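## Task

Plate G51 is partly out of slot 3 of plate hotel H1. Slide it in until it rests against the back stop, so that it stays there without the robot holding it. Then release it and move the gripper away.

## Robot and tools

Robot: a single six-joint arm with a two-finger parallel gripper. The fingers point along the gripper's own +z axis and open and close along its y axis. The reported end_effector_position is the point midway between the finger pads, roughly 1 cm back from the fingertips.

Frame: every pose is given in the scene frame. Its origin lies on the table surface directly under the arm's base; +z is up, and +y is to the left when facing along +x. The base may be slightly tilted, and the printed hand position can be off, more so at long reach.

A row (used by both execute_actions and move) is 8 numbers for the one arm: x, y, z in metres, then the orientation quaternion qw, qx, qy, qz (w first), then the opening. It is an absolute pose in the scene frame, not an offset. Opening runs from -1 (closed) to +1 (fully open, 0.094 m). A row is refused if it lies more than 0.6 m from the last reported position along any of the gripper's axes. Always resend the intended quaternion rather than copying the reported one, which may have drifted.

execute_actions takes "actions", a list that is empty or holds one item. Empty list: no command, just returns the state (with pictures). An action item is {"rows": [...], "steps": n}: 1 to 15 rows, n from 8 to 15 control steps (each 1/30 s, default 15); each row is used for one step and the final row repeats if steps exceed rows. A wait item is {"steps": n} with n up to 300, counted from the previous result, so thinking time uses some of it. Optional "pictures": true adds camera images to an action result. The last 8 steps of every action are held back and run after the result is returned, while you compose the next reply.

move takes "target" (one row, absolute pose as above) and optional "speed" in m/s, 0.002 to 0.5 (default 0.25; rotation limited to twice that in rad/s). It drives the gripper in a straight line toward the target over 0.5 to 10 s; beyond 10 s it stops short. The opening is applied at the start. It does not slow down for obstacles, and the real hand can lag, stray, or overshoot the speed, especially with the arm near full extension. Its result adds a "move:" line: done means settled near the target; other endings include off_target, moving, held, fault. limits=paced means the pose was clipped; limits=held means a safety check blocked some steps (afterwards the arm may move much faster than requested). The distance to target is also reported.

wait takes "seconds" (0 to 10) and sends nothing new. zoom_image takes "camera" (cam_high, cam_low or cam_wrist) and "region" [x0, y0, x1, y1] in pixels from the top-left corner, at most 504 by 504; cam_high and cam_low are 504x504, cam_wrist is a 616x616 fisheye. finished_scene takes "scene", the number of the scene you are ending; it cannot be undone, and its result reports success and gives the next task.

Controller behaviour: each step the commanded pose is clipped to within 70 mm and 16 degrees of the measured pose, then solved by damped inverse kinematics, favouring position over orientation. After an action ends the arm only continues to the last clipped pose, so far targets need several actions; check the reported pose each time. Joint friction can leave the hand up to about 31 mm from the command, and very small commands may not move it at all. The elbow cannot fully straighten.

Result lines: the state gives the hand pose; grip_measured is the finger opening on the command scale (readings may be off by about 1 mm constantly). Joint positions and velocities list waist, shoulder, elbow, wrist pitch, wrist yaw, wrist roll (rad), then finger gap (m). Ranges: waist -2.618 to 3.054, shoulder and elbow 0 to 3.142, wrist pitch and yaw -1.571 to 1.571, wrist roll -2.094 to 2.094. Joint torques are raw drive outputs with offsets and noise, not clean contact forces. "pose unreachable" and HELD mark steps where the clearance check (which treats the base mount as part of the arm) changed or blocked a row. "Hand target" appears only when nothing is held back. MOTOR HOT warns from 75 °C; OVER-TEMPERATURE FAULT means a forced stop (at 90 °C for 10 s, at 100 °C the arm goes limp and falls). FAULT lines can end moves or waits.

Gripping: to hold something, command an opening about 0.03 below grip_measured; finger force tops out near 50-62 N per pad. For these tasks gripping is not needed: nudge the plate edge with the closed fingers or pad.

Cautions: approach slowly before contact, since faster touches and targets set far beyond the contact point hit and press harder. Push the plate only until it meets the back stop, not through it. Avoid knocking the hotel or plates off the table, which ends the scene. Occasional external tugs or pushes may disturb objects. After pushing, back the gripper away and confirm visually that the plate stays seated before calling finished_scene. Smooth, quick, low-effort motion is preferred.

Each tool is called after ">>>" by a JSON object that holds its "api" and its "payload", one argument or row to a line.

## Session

>>> {"api": "execute_actions", "payload": {
  "actions": []
}}

Scene clock: 0.00 s of 7200.00 s.
end_effector_position=(+0.5561, -0.0029, +0.2979) grip_measured=+1.000 end_effector_quat_wxyz=(+0.542, -0.425, +0.701, -0.186)
Joint positions: [-0.346  2.319  1.153  1.029 -0.745 -0.205  0.094]
Joint velocities: [-0.022 -0.007  0.002 -0.022 -0.022  0.007  0.   ]
Joint torques (N m, as the arm reports them, + toward a larger angle): no reading
Hand target: +0.556, -0.003, +0.298; +0.542, -0.425, +0.701, -0.186

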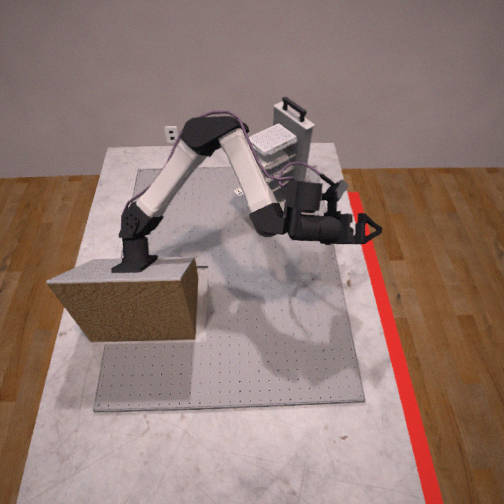

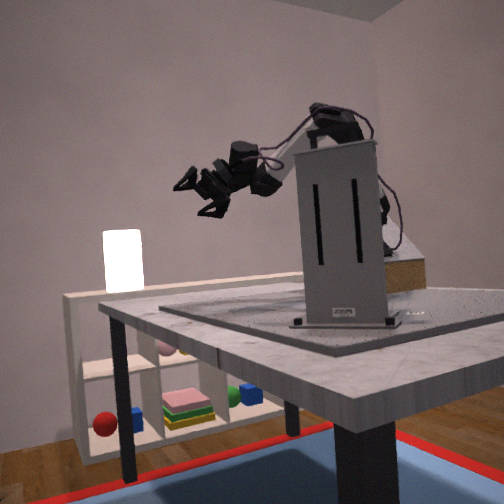

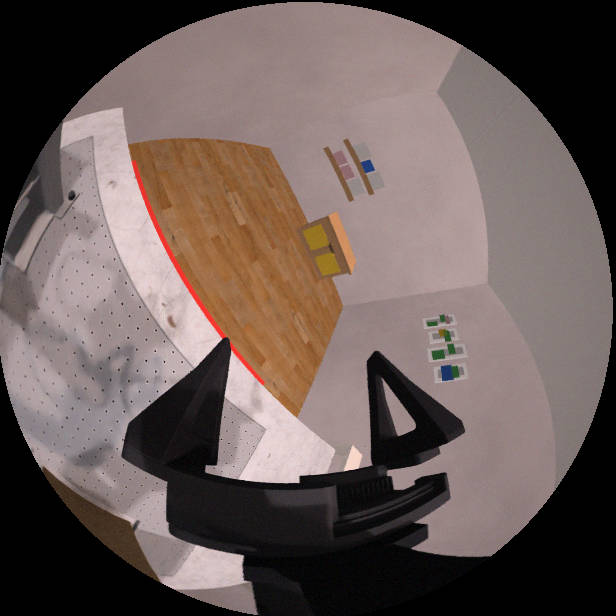

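>>> {"api": "move", "payload": {
  "target": [0.24,0.255,0.36,0.664,-0.242,0.664,0.242,-1]
}}

>>> {"api": "zoom_image", "payload": {
  "camera": "cam_high",
  "region": [180, 80, 340, 230]
}}

Scene clock: 3.20 s of 7200.00 s.
end_effector_position=(+0.2463, +0.2579, +0.3631) grip_measured=-0.983 end_effector_quat_wxyz=(+0.664, -0.244, +0.664, +0.240)
Joint positions: [-0.17   0.736  0.078  1.251 -0.626  1.02   0.001]
Joint velocities: [-0.002 -0.007  0.012 -0.066 -0.022 -0.022 -0.001]
Joint torques (N m, as the arm reports them, + toward a larger angle): [-0.04 -0.22  4.93  0.92  0.76  0.01]
Hand target: +0.244, +0.257, +0.360; +0.664, -0.243, +0.664, +0.241
Off the commanded pose: 0.008 m, 0 deg.
Kept back: nothing.
move: done

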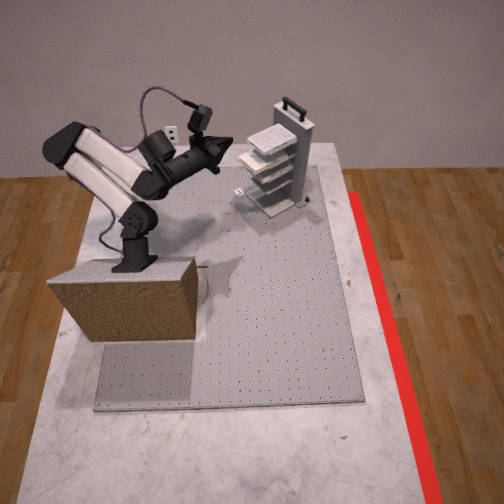

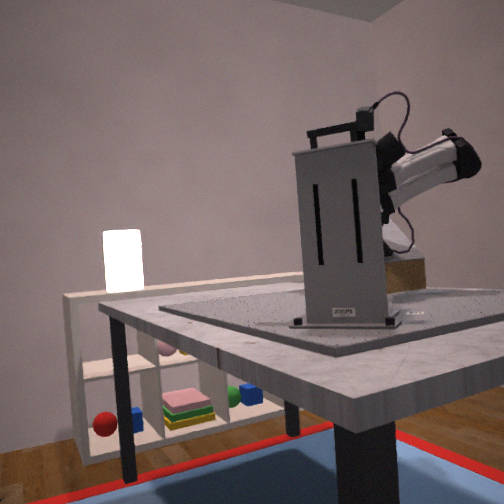

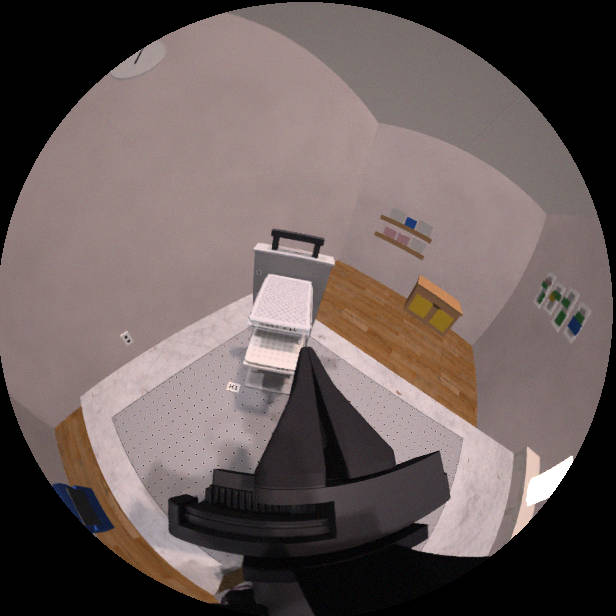

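Region (180, 80, 340, 230) of cam_high's 504x504 image, scaled by 3.150, with more detail than that image has; it fills the top 472 rows of this view, and the rest is white.

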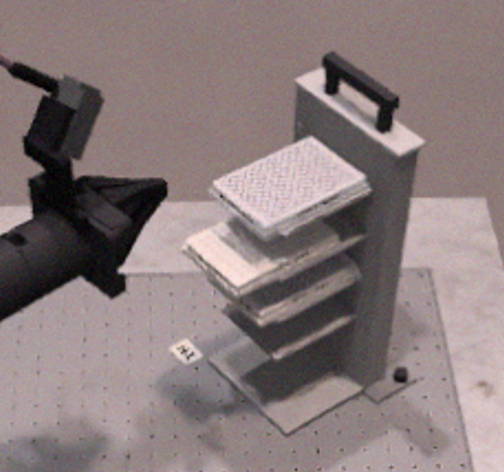

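>>> {"api": "move", "payload": {
  "target": [0.245,0.295,0.215,0.569,-0.107,0.812,0.075,-1],
  "speed": 0.12
}}

>>> {"api": "zoom_image", "payload": {
  "camera": "cam_high",
  "region": [180, 80, 340, 230]
}}

Scene clock: 6.27 s of 7200.00 s.
end_effector_position=(+0.2441, +0.2842, +0.2095) grip_measured=-0.983 end_effector_quat_wxyz=(+0.566, -0.114, +0.814, +0.065)
Joint positions: [0.92  0.73  0.286 0.35  0.482 0.772 0.001]
Joint velocities: [ 0.007 -0.012 -0.002 -0.037  0.022  0.007  0.001]
Joint torques (N m, as the arm reports them, + toward a larger angle): [-0.33 -1.71  8.85  1.85  0.68  0.09]
Hand target: +0.245, +0.294, +0.214; +0.569, -0.111, +0.812, +0.073
Off the commanded pose: 0.012 m, 1 deg.
Kept back: nothing.
move: off_target

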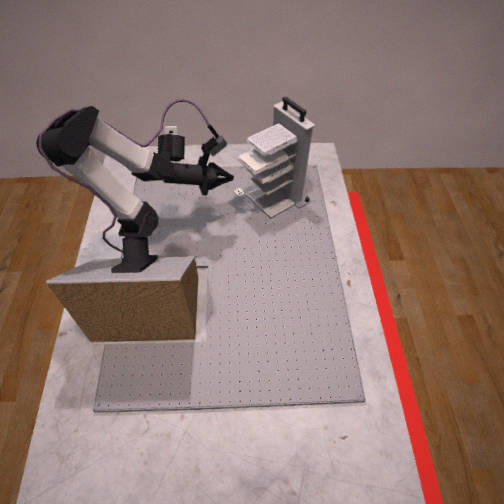

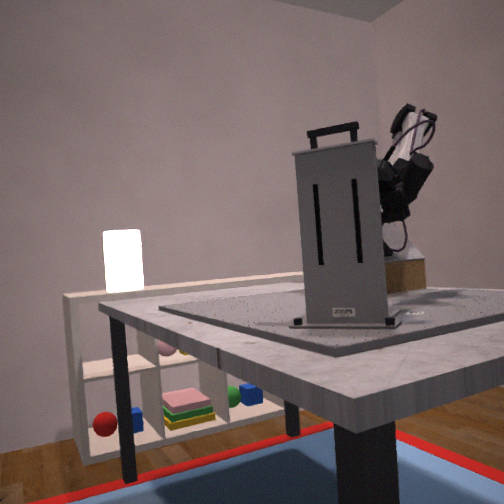

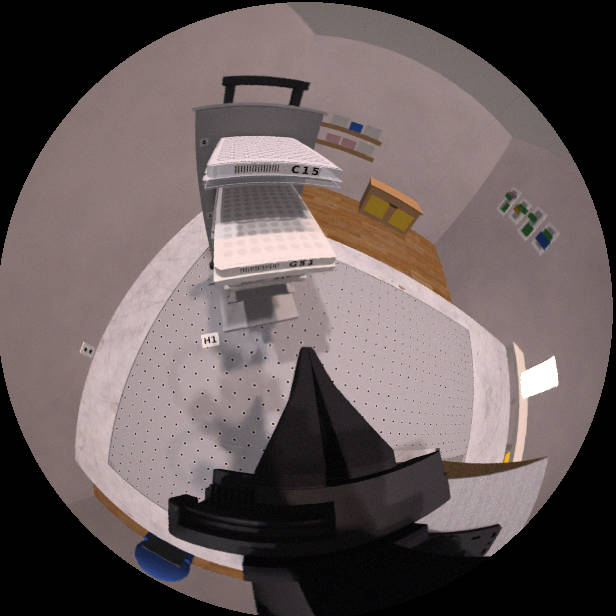

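Region (180, 80, 340, 230) of cam_high's 504x504 image, scaled by 3.150, with more detail than that image has; it fills the top 472 rows of this view, and the rest is white.

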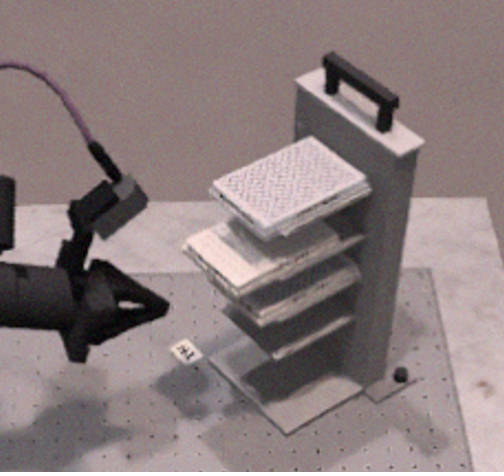

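>>> {"api": "move", "payload": {
  "target": [0.26,0.308,0.235,0.653,-0.191,0.712,0.175,-1],
  "speed": 0.1
}}

>>> {"api": "zoom_image", "payload": {
  "camera": "cam_high",
  "region": [180, 80, 340, 230]
}}

Scene clock: 9.17 s of 7200.00 s.
end_effector_position=(+0.2584, +0.3193, +0.2419) grip_measured=-0.983 end_effector_quat_wxyz=(+0.654, -0.189, +0.707, +0.188)
Joint positions: [0.812 1.078 0.154 1.261 0.333 0.593 0.001]
Joint velocities: [ 0.012  0.017  0.002 -0.007  0.022  0.081  0.   ]
Joint torques (N m, as the arm reports them, + toward a larger angle): [-3.57 -2.43  1.59  2.39  0.41  0.  ]
Hand target: +0.259, +0.308, +0.236; +0.653, -0.190, +0.712, +0.174
Off the commanded pose: 0.013 m, 2 deg.
Kept back: nothing.
move: off_target

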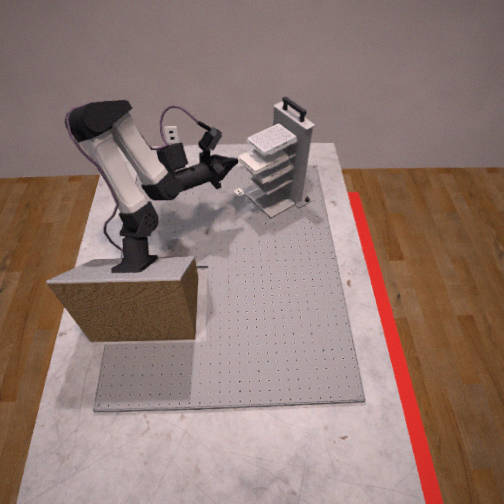

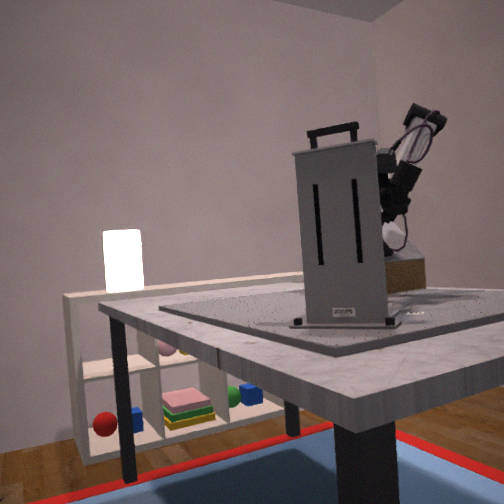

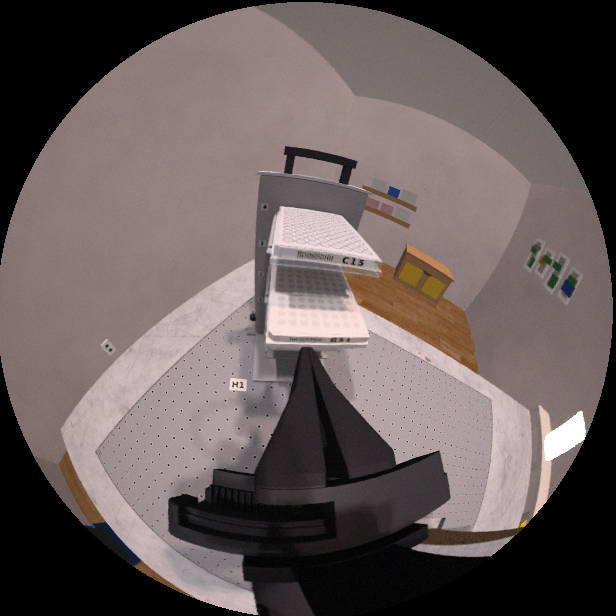

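Region (180, 80, 340, 230) of cam_high's 504x504 image, scaled by 3.150, with more detail than that image has; it fills the top 472 rows of this view, and the rest is white.

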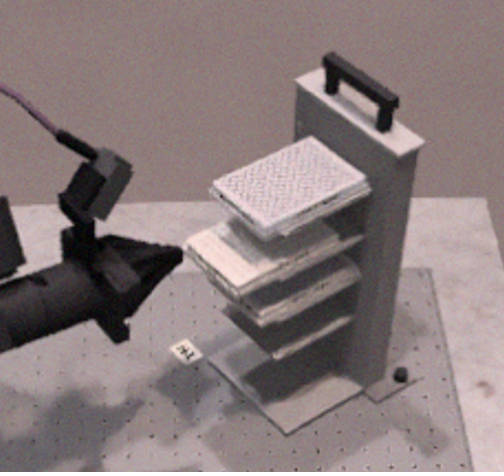

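>>> {"api": "move", "payload": {
  "target": [0.274,0.312,0.22,0.653,-0.191,0.712,0.175,-1],
  "speed": 0.04
}}

>>> {"api": "zoom_image", "payload": {
  "camera": "cam_high",
  "region": [180, 80, 340, 230]
}}

Scene clock: 10.63 s of 7200.00 s.
end_effector_position=(+0.2690, +0.3110, +0.2162) grip_measured=-0.983 end_effector_quat_wxyz=(+0.645, -0.192, +0.719, +0.175)
Joint positions: [0.812 1.275 0.154 1.419 0.328 0.593 0.001]
Joint velocities: [-0.017  0.002  0.012  0.037  0.007 -0.051  0.001]
Joint torques (N m, as the arm reports them, + toward a larger angle): [-4.44 -2.83  3.58  2.33  0.42  0.01]
Hand target: +0.274, +0.312, +0.220; +0.653, -0.191, +0.712, +0.175
Off the commanded pose: 0.006 m, 1 deg.
Kept back: nothing.
move: done

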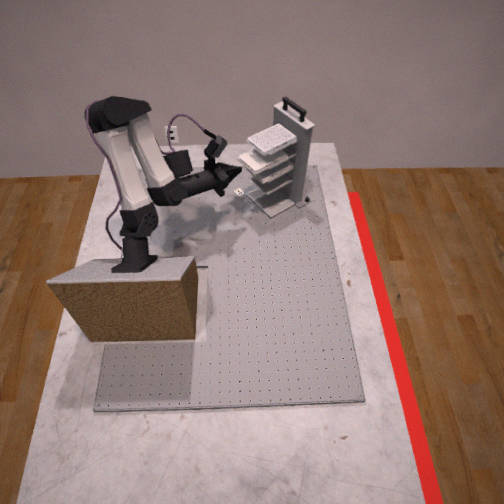

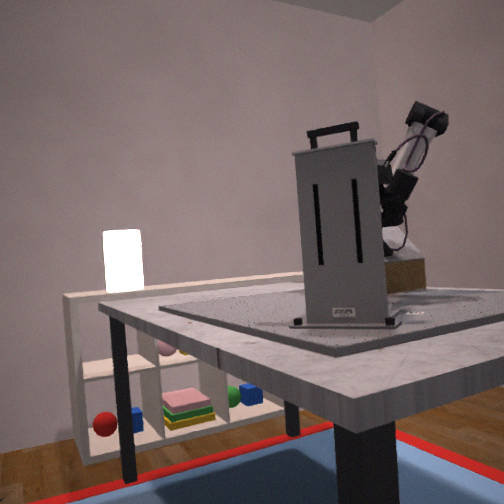

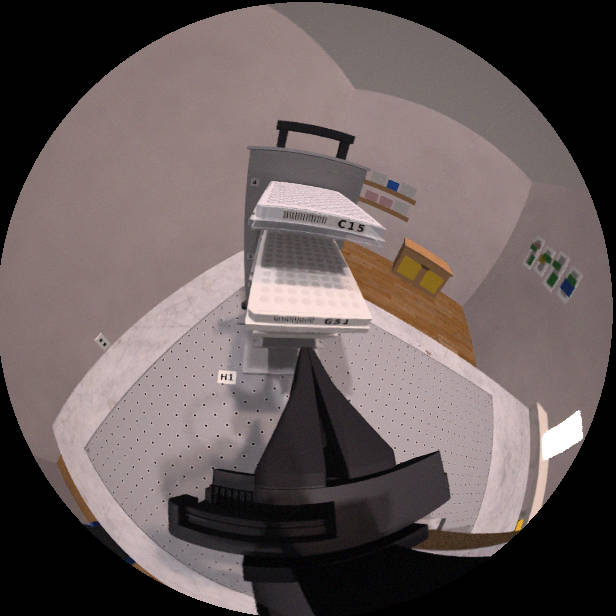

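Region (180, 80, 340, 230) of cam_high's 504x504 image, scaled by 3.150, with more detail than that image has; it fills the top 472 rows of this view, and the rest is white.

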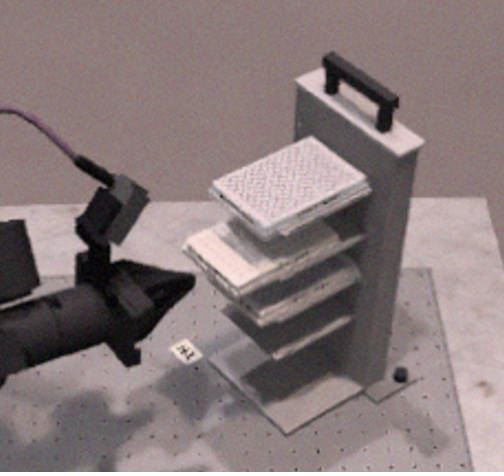

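>>> {"api": "move", "payload": {
  "target": [0.281,0.328,0.235,0.653,-0.191,0.712,0.175,-1],
  "speed": 0.03
}}

Scene clock: 12.03 s of 7200.00 s.
end_effector_position=(+0.2779, +0.3173, +0.2209) grip_measured=-0.983 end_effector_quat_wxyz=(+0.642, -0.193, +0.725, +0.162)
Joint positions: [0.786 1.213 0.205 1.276 0.307 0.593 0.001]
Joint velocities: [-0.012 -0.022 -0.002 -0.051 -0.051 -0.081 -0.   ]
Joint torques (N m, as the arm reports them, + toward a larger angle): [-3.99 -5.11  5.89  2.13  0.44  0.09]
Hand target: +0.281, +0.328, +0.235; +0.653, -0.191, +0.712, +0.175
Off the commanded pose: 0.018 m, 2 deg.
Kept back: nothing.
move: off_target

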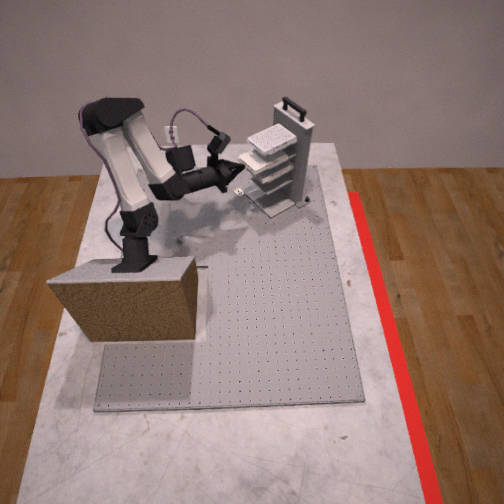

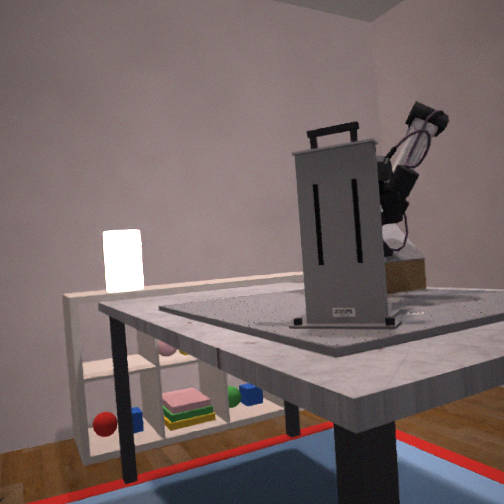

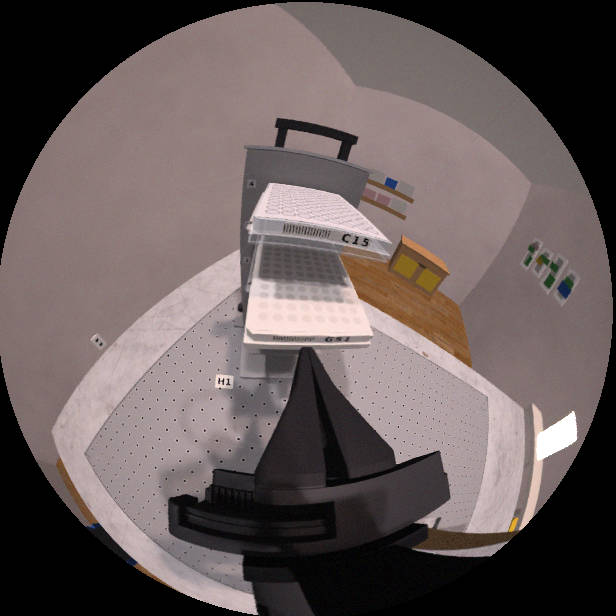

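>>> {"api": "execute_actions", "payload": {
  "actions": [
    {"rows":[[0.282,0.329,0.236,0.653,-0.191,0.712,0.175,-1],[0.283,0.330,0.237,0.653,-0.191,0.712,0.175,-1],[0.284,0.331,0.237,0.653,-0.191,0.712,0.175,-1],[0.285,0.332,0.237,0.653,-0.191,0.712,0.175,-1],[0.286,0.333,0.237,0.653,-0.191,0.712,0.175,-1],[0.287,0.334,0.237,0.653,-0.191,0.712,0.175,-1],[0.288,0.335,0.237,0.653,-0.191,0.712,0.175,-1],[0.289,0.336,0.237,0.653,-0.191,0.712,0.175,-1],[0.290,0.337,0.237,0.653,-0.191,0.712,0.175,-1],[0.291,0.338,0.237,0.653,-0.191,0.712,0.175,-1],[0.292,0.339,0.237,0.653,-0.191,0.712,0.175,-1],[0.293,0.340,0.237,0.653,-0.191,0.712,0.175,-1],[0.294,0.341,0.237,0.653,-0.191,0.712,0.175,-1],[0.295,0.342,0.237,0.653,-0.191,0.712,0.175,-1],[0.296,0.343,0.237,0.653,-0.191,0.712,0.175,-1]]}
  ]
}}

>>> {"api": "wait", "payload": {
  "seconds": 0.4
}}

Scene clock: 12.83 s of 7200.00 s.
end_effector_position=(+0.2821, +0.3211, +0.2232) grip_measured=-0.983 end_effector_quat_wxyz=(+0.642, -0.194, +0.724, +0.160)
Joint positions: [0.776 1.208 0.229 1.245 0.3   0.593 0.001]
Joint velocities: [-0.037  0.012  0.198 -0.022 -0.081  0.007  0.   ]
Joint torques (N m, as the arm reports them, + toward a larger angle): [-4.09 -4.59  6.12  2.12  0.46  0.08]
Steps of this call (steps 1 to 17: nothing new was sent; steps 18 to 24: the first 7 steps of this action). Readings (end_effector_position):
18: (+0.2781, +0.3165, +0.2192)
19: (+0.2782, +0.3162, +0.2190)
21: (+0.2793, +0.3159, +0.2198)
24: the state above

Scene clock: 13.50 s of 7200.00 s.
end_effector_position=(+0.2893, +0.3374, +0.2325) grip_measured=-0.983 end_effector_quat_wxyz=(+0.648, -0.194, +0.716, +0.172)
Joint positions: [0.767 1.217 0.29  1.225 0.289 0.596 0.001]
Joint velocities: [ 0.002 -0.022 -0.002  0.007  0.022 -0.007  0.   ]
Joint torques (N m, as the arm reports them, + toward a larger angle): [-4.2  -3.21  6.43  2.05  0.41  0.11]
Hand target: +0.296, +0.343, +0.237; +0.653, -0.191, +0.712, +0.175
Off the commanded pose: 0.010 m, 1 deg.
Kept back: nothing.
Steps of this call (steps 1 to 8: the last 8 steps of your previous action; steps 9 to 20: nothing new was sent). Readings (end_effector_position):
1: (+0.2828, +0.3233, +0.2247)
2: (+0.2835, +0.3254, +0.2261)
4: (+0.2848, +0.3291, +0.2287)
8: (+0.2873, +0.3355, +0.2332)
20: the state above

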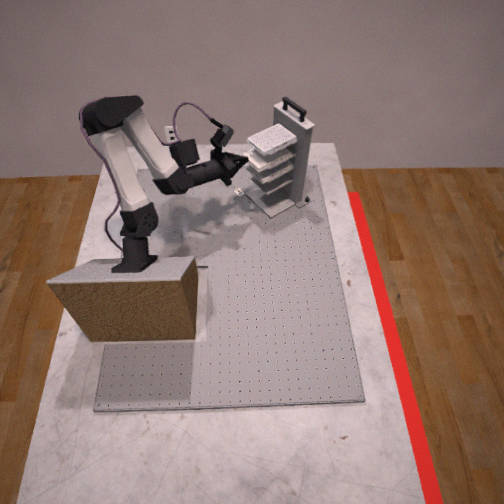

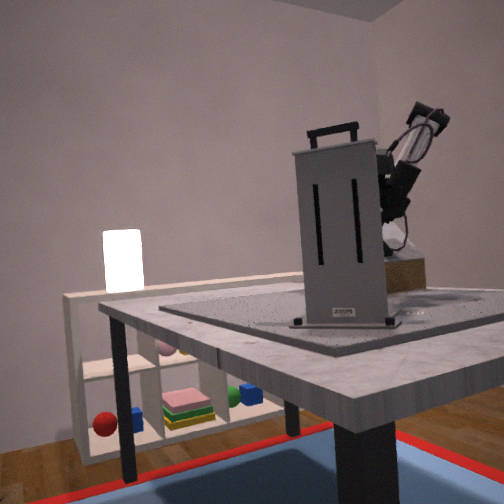

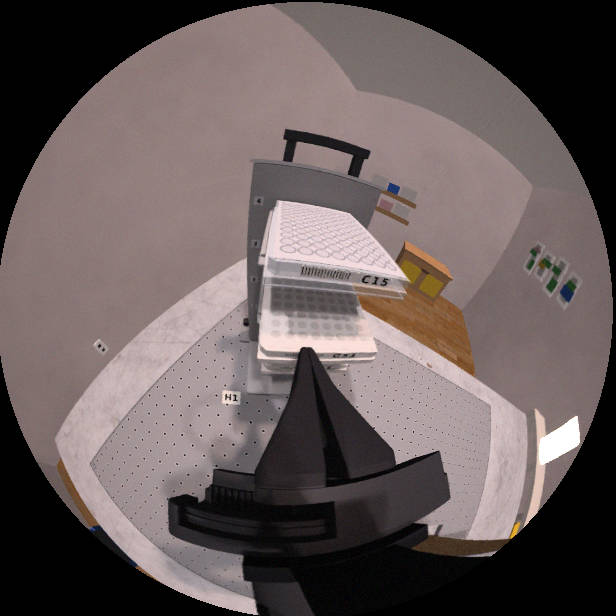

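Pushing; continue, slightly lower.

>>> {"api": "move", "payload": {
  "target": [0.315,0.354,0.231,0.653,-0.191,0.712,0.175,-1],
  "speed": 0.02
}}

>>> {"api": "zoom_image", "payload": {
  "camera": "cam_high",
  "region": [180, 80, 340, 230]
}}

Scene clock: 15.50 s of 7200.00 s.
end_effector_position=(+0.3039, +0.3411, +0.2238) grip_measured=-0.983 end_effector_quat_wxyz=(+0.646, -0.193, +0.720, +0.166)
Joint positions: [0.751 1.301 0.34  1.242 0.277 0.601 0.001]
Joint velocities: [ 0.002 -0.007 -0.007  0.022 -0.022  0.007 -0.   ]
Joint torques (N m, as the arm reports them, + toward a larger angle): [-4.89 -2.85  8.5   2.05  0.34  0.16]
Hand target: +0.314, +0.353, +0.231; +0.653, -0.191, +0.712, +0.175
Off the commanded pose: 0.018 m, 2 deg.
Kept back: nothing.
move: off_target

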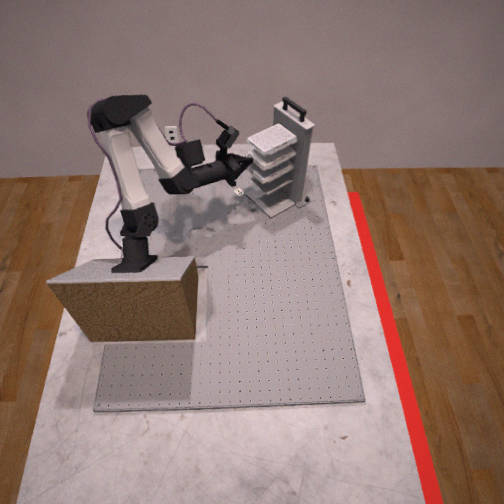

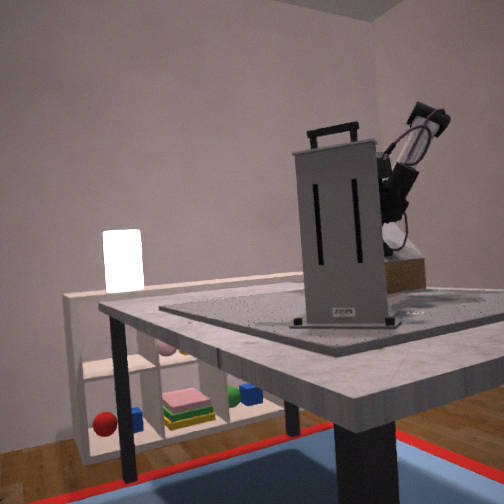

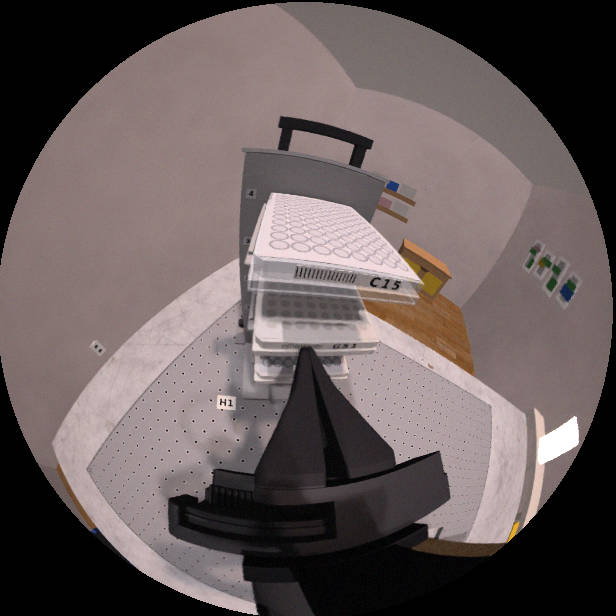

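Region (180, 80, 340, 230) of cam_high's 504x504 image, scaled by 3.150, with more detail than that image has; it fills the top 472 rows of this view, and the rest is white.

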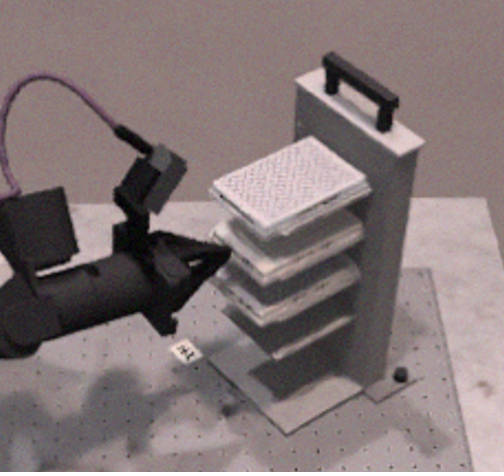

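Looks seated, and the torque rose.

>>> {"api": "move", "payload": {
  "target": [0.21,0.30,0.25,0.569,-0.107,0.812,0.075,-1],
  "speed": 0.15
}}

>>> {"api": "zoom_image", "payload": {
  "camera": "cam_high",
  "region": [180, 80, 340, 230]
}}

Scene clock: 19.67 s of 7200.00 s.
end_effector_position=(+0.2127, +0.2895, +0.2358) grip_measured=-0.983 end_effector_quat_wxyz=(+0.562, -0.114, +0.817, +0.055)
Joint positions: [1.063 0.514 0.365 0.024 0.627 0.792 0.001]
Joint velocities: [-0.012 -0.002  0.007  0.051 -0.007 -0.007 -0.   ]
Joint torques (N m, as the arm reports them, + toward a larger angle): [ 0.21 -2.95 10.22  1.68  0.66  0.15]
Hand target: +0.211, +0.301, +0.249; +0.569, -0.108, +0.812, +0.075
Off the commanded pose: 0.018 m, 3 deg.
Kept back: nothing.
move: off_target

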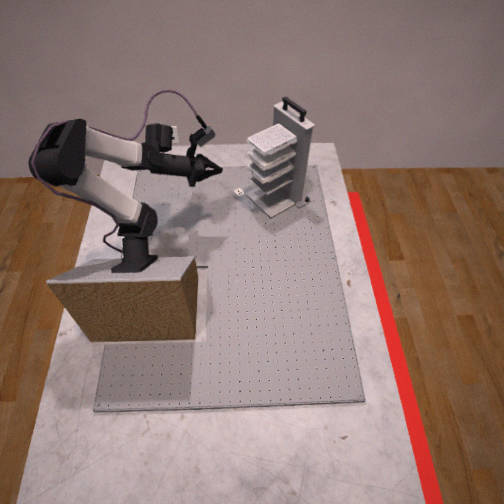

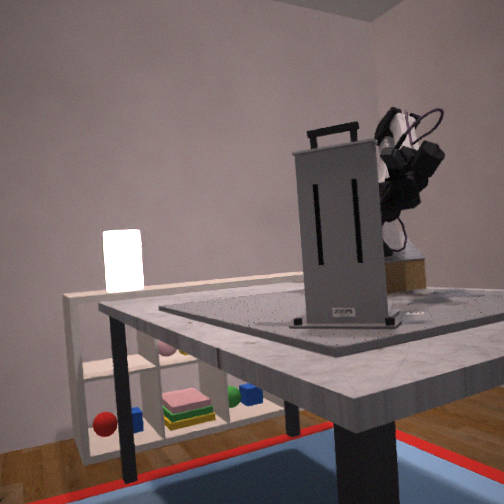

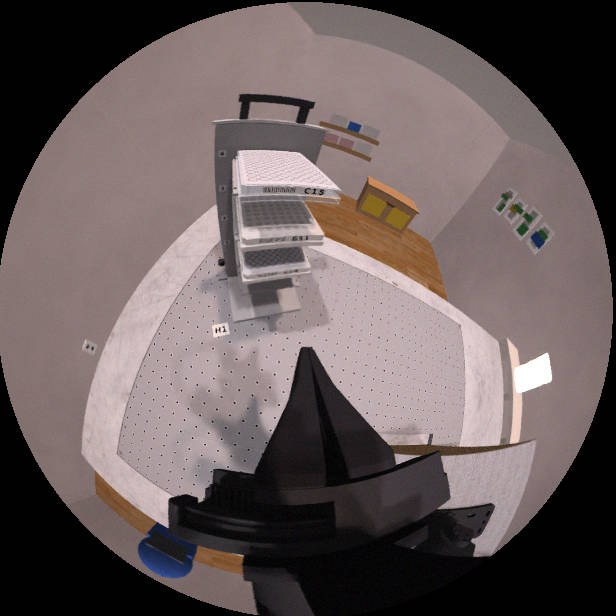

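Region (180, 80, 340, 230) of cam_high's 504x504 image, scaled by 3.150, with more detail than that image has; it fills the top 472 rows of this view, and the rest is white.

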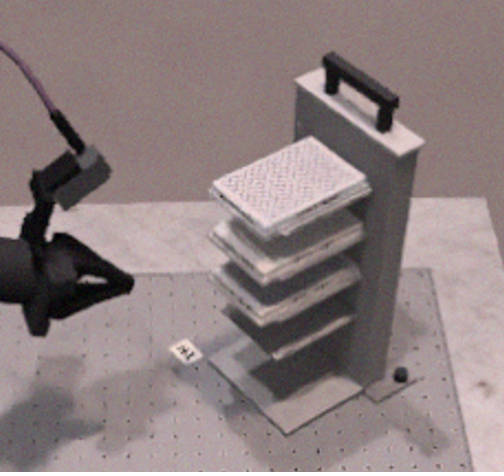

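>>> {"api": "finished_scene", "payload": {
  "scene": 2
}}

The scene is finished: the task was done.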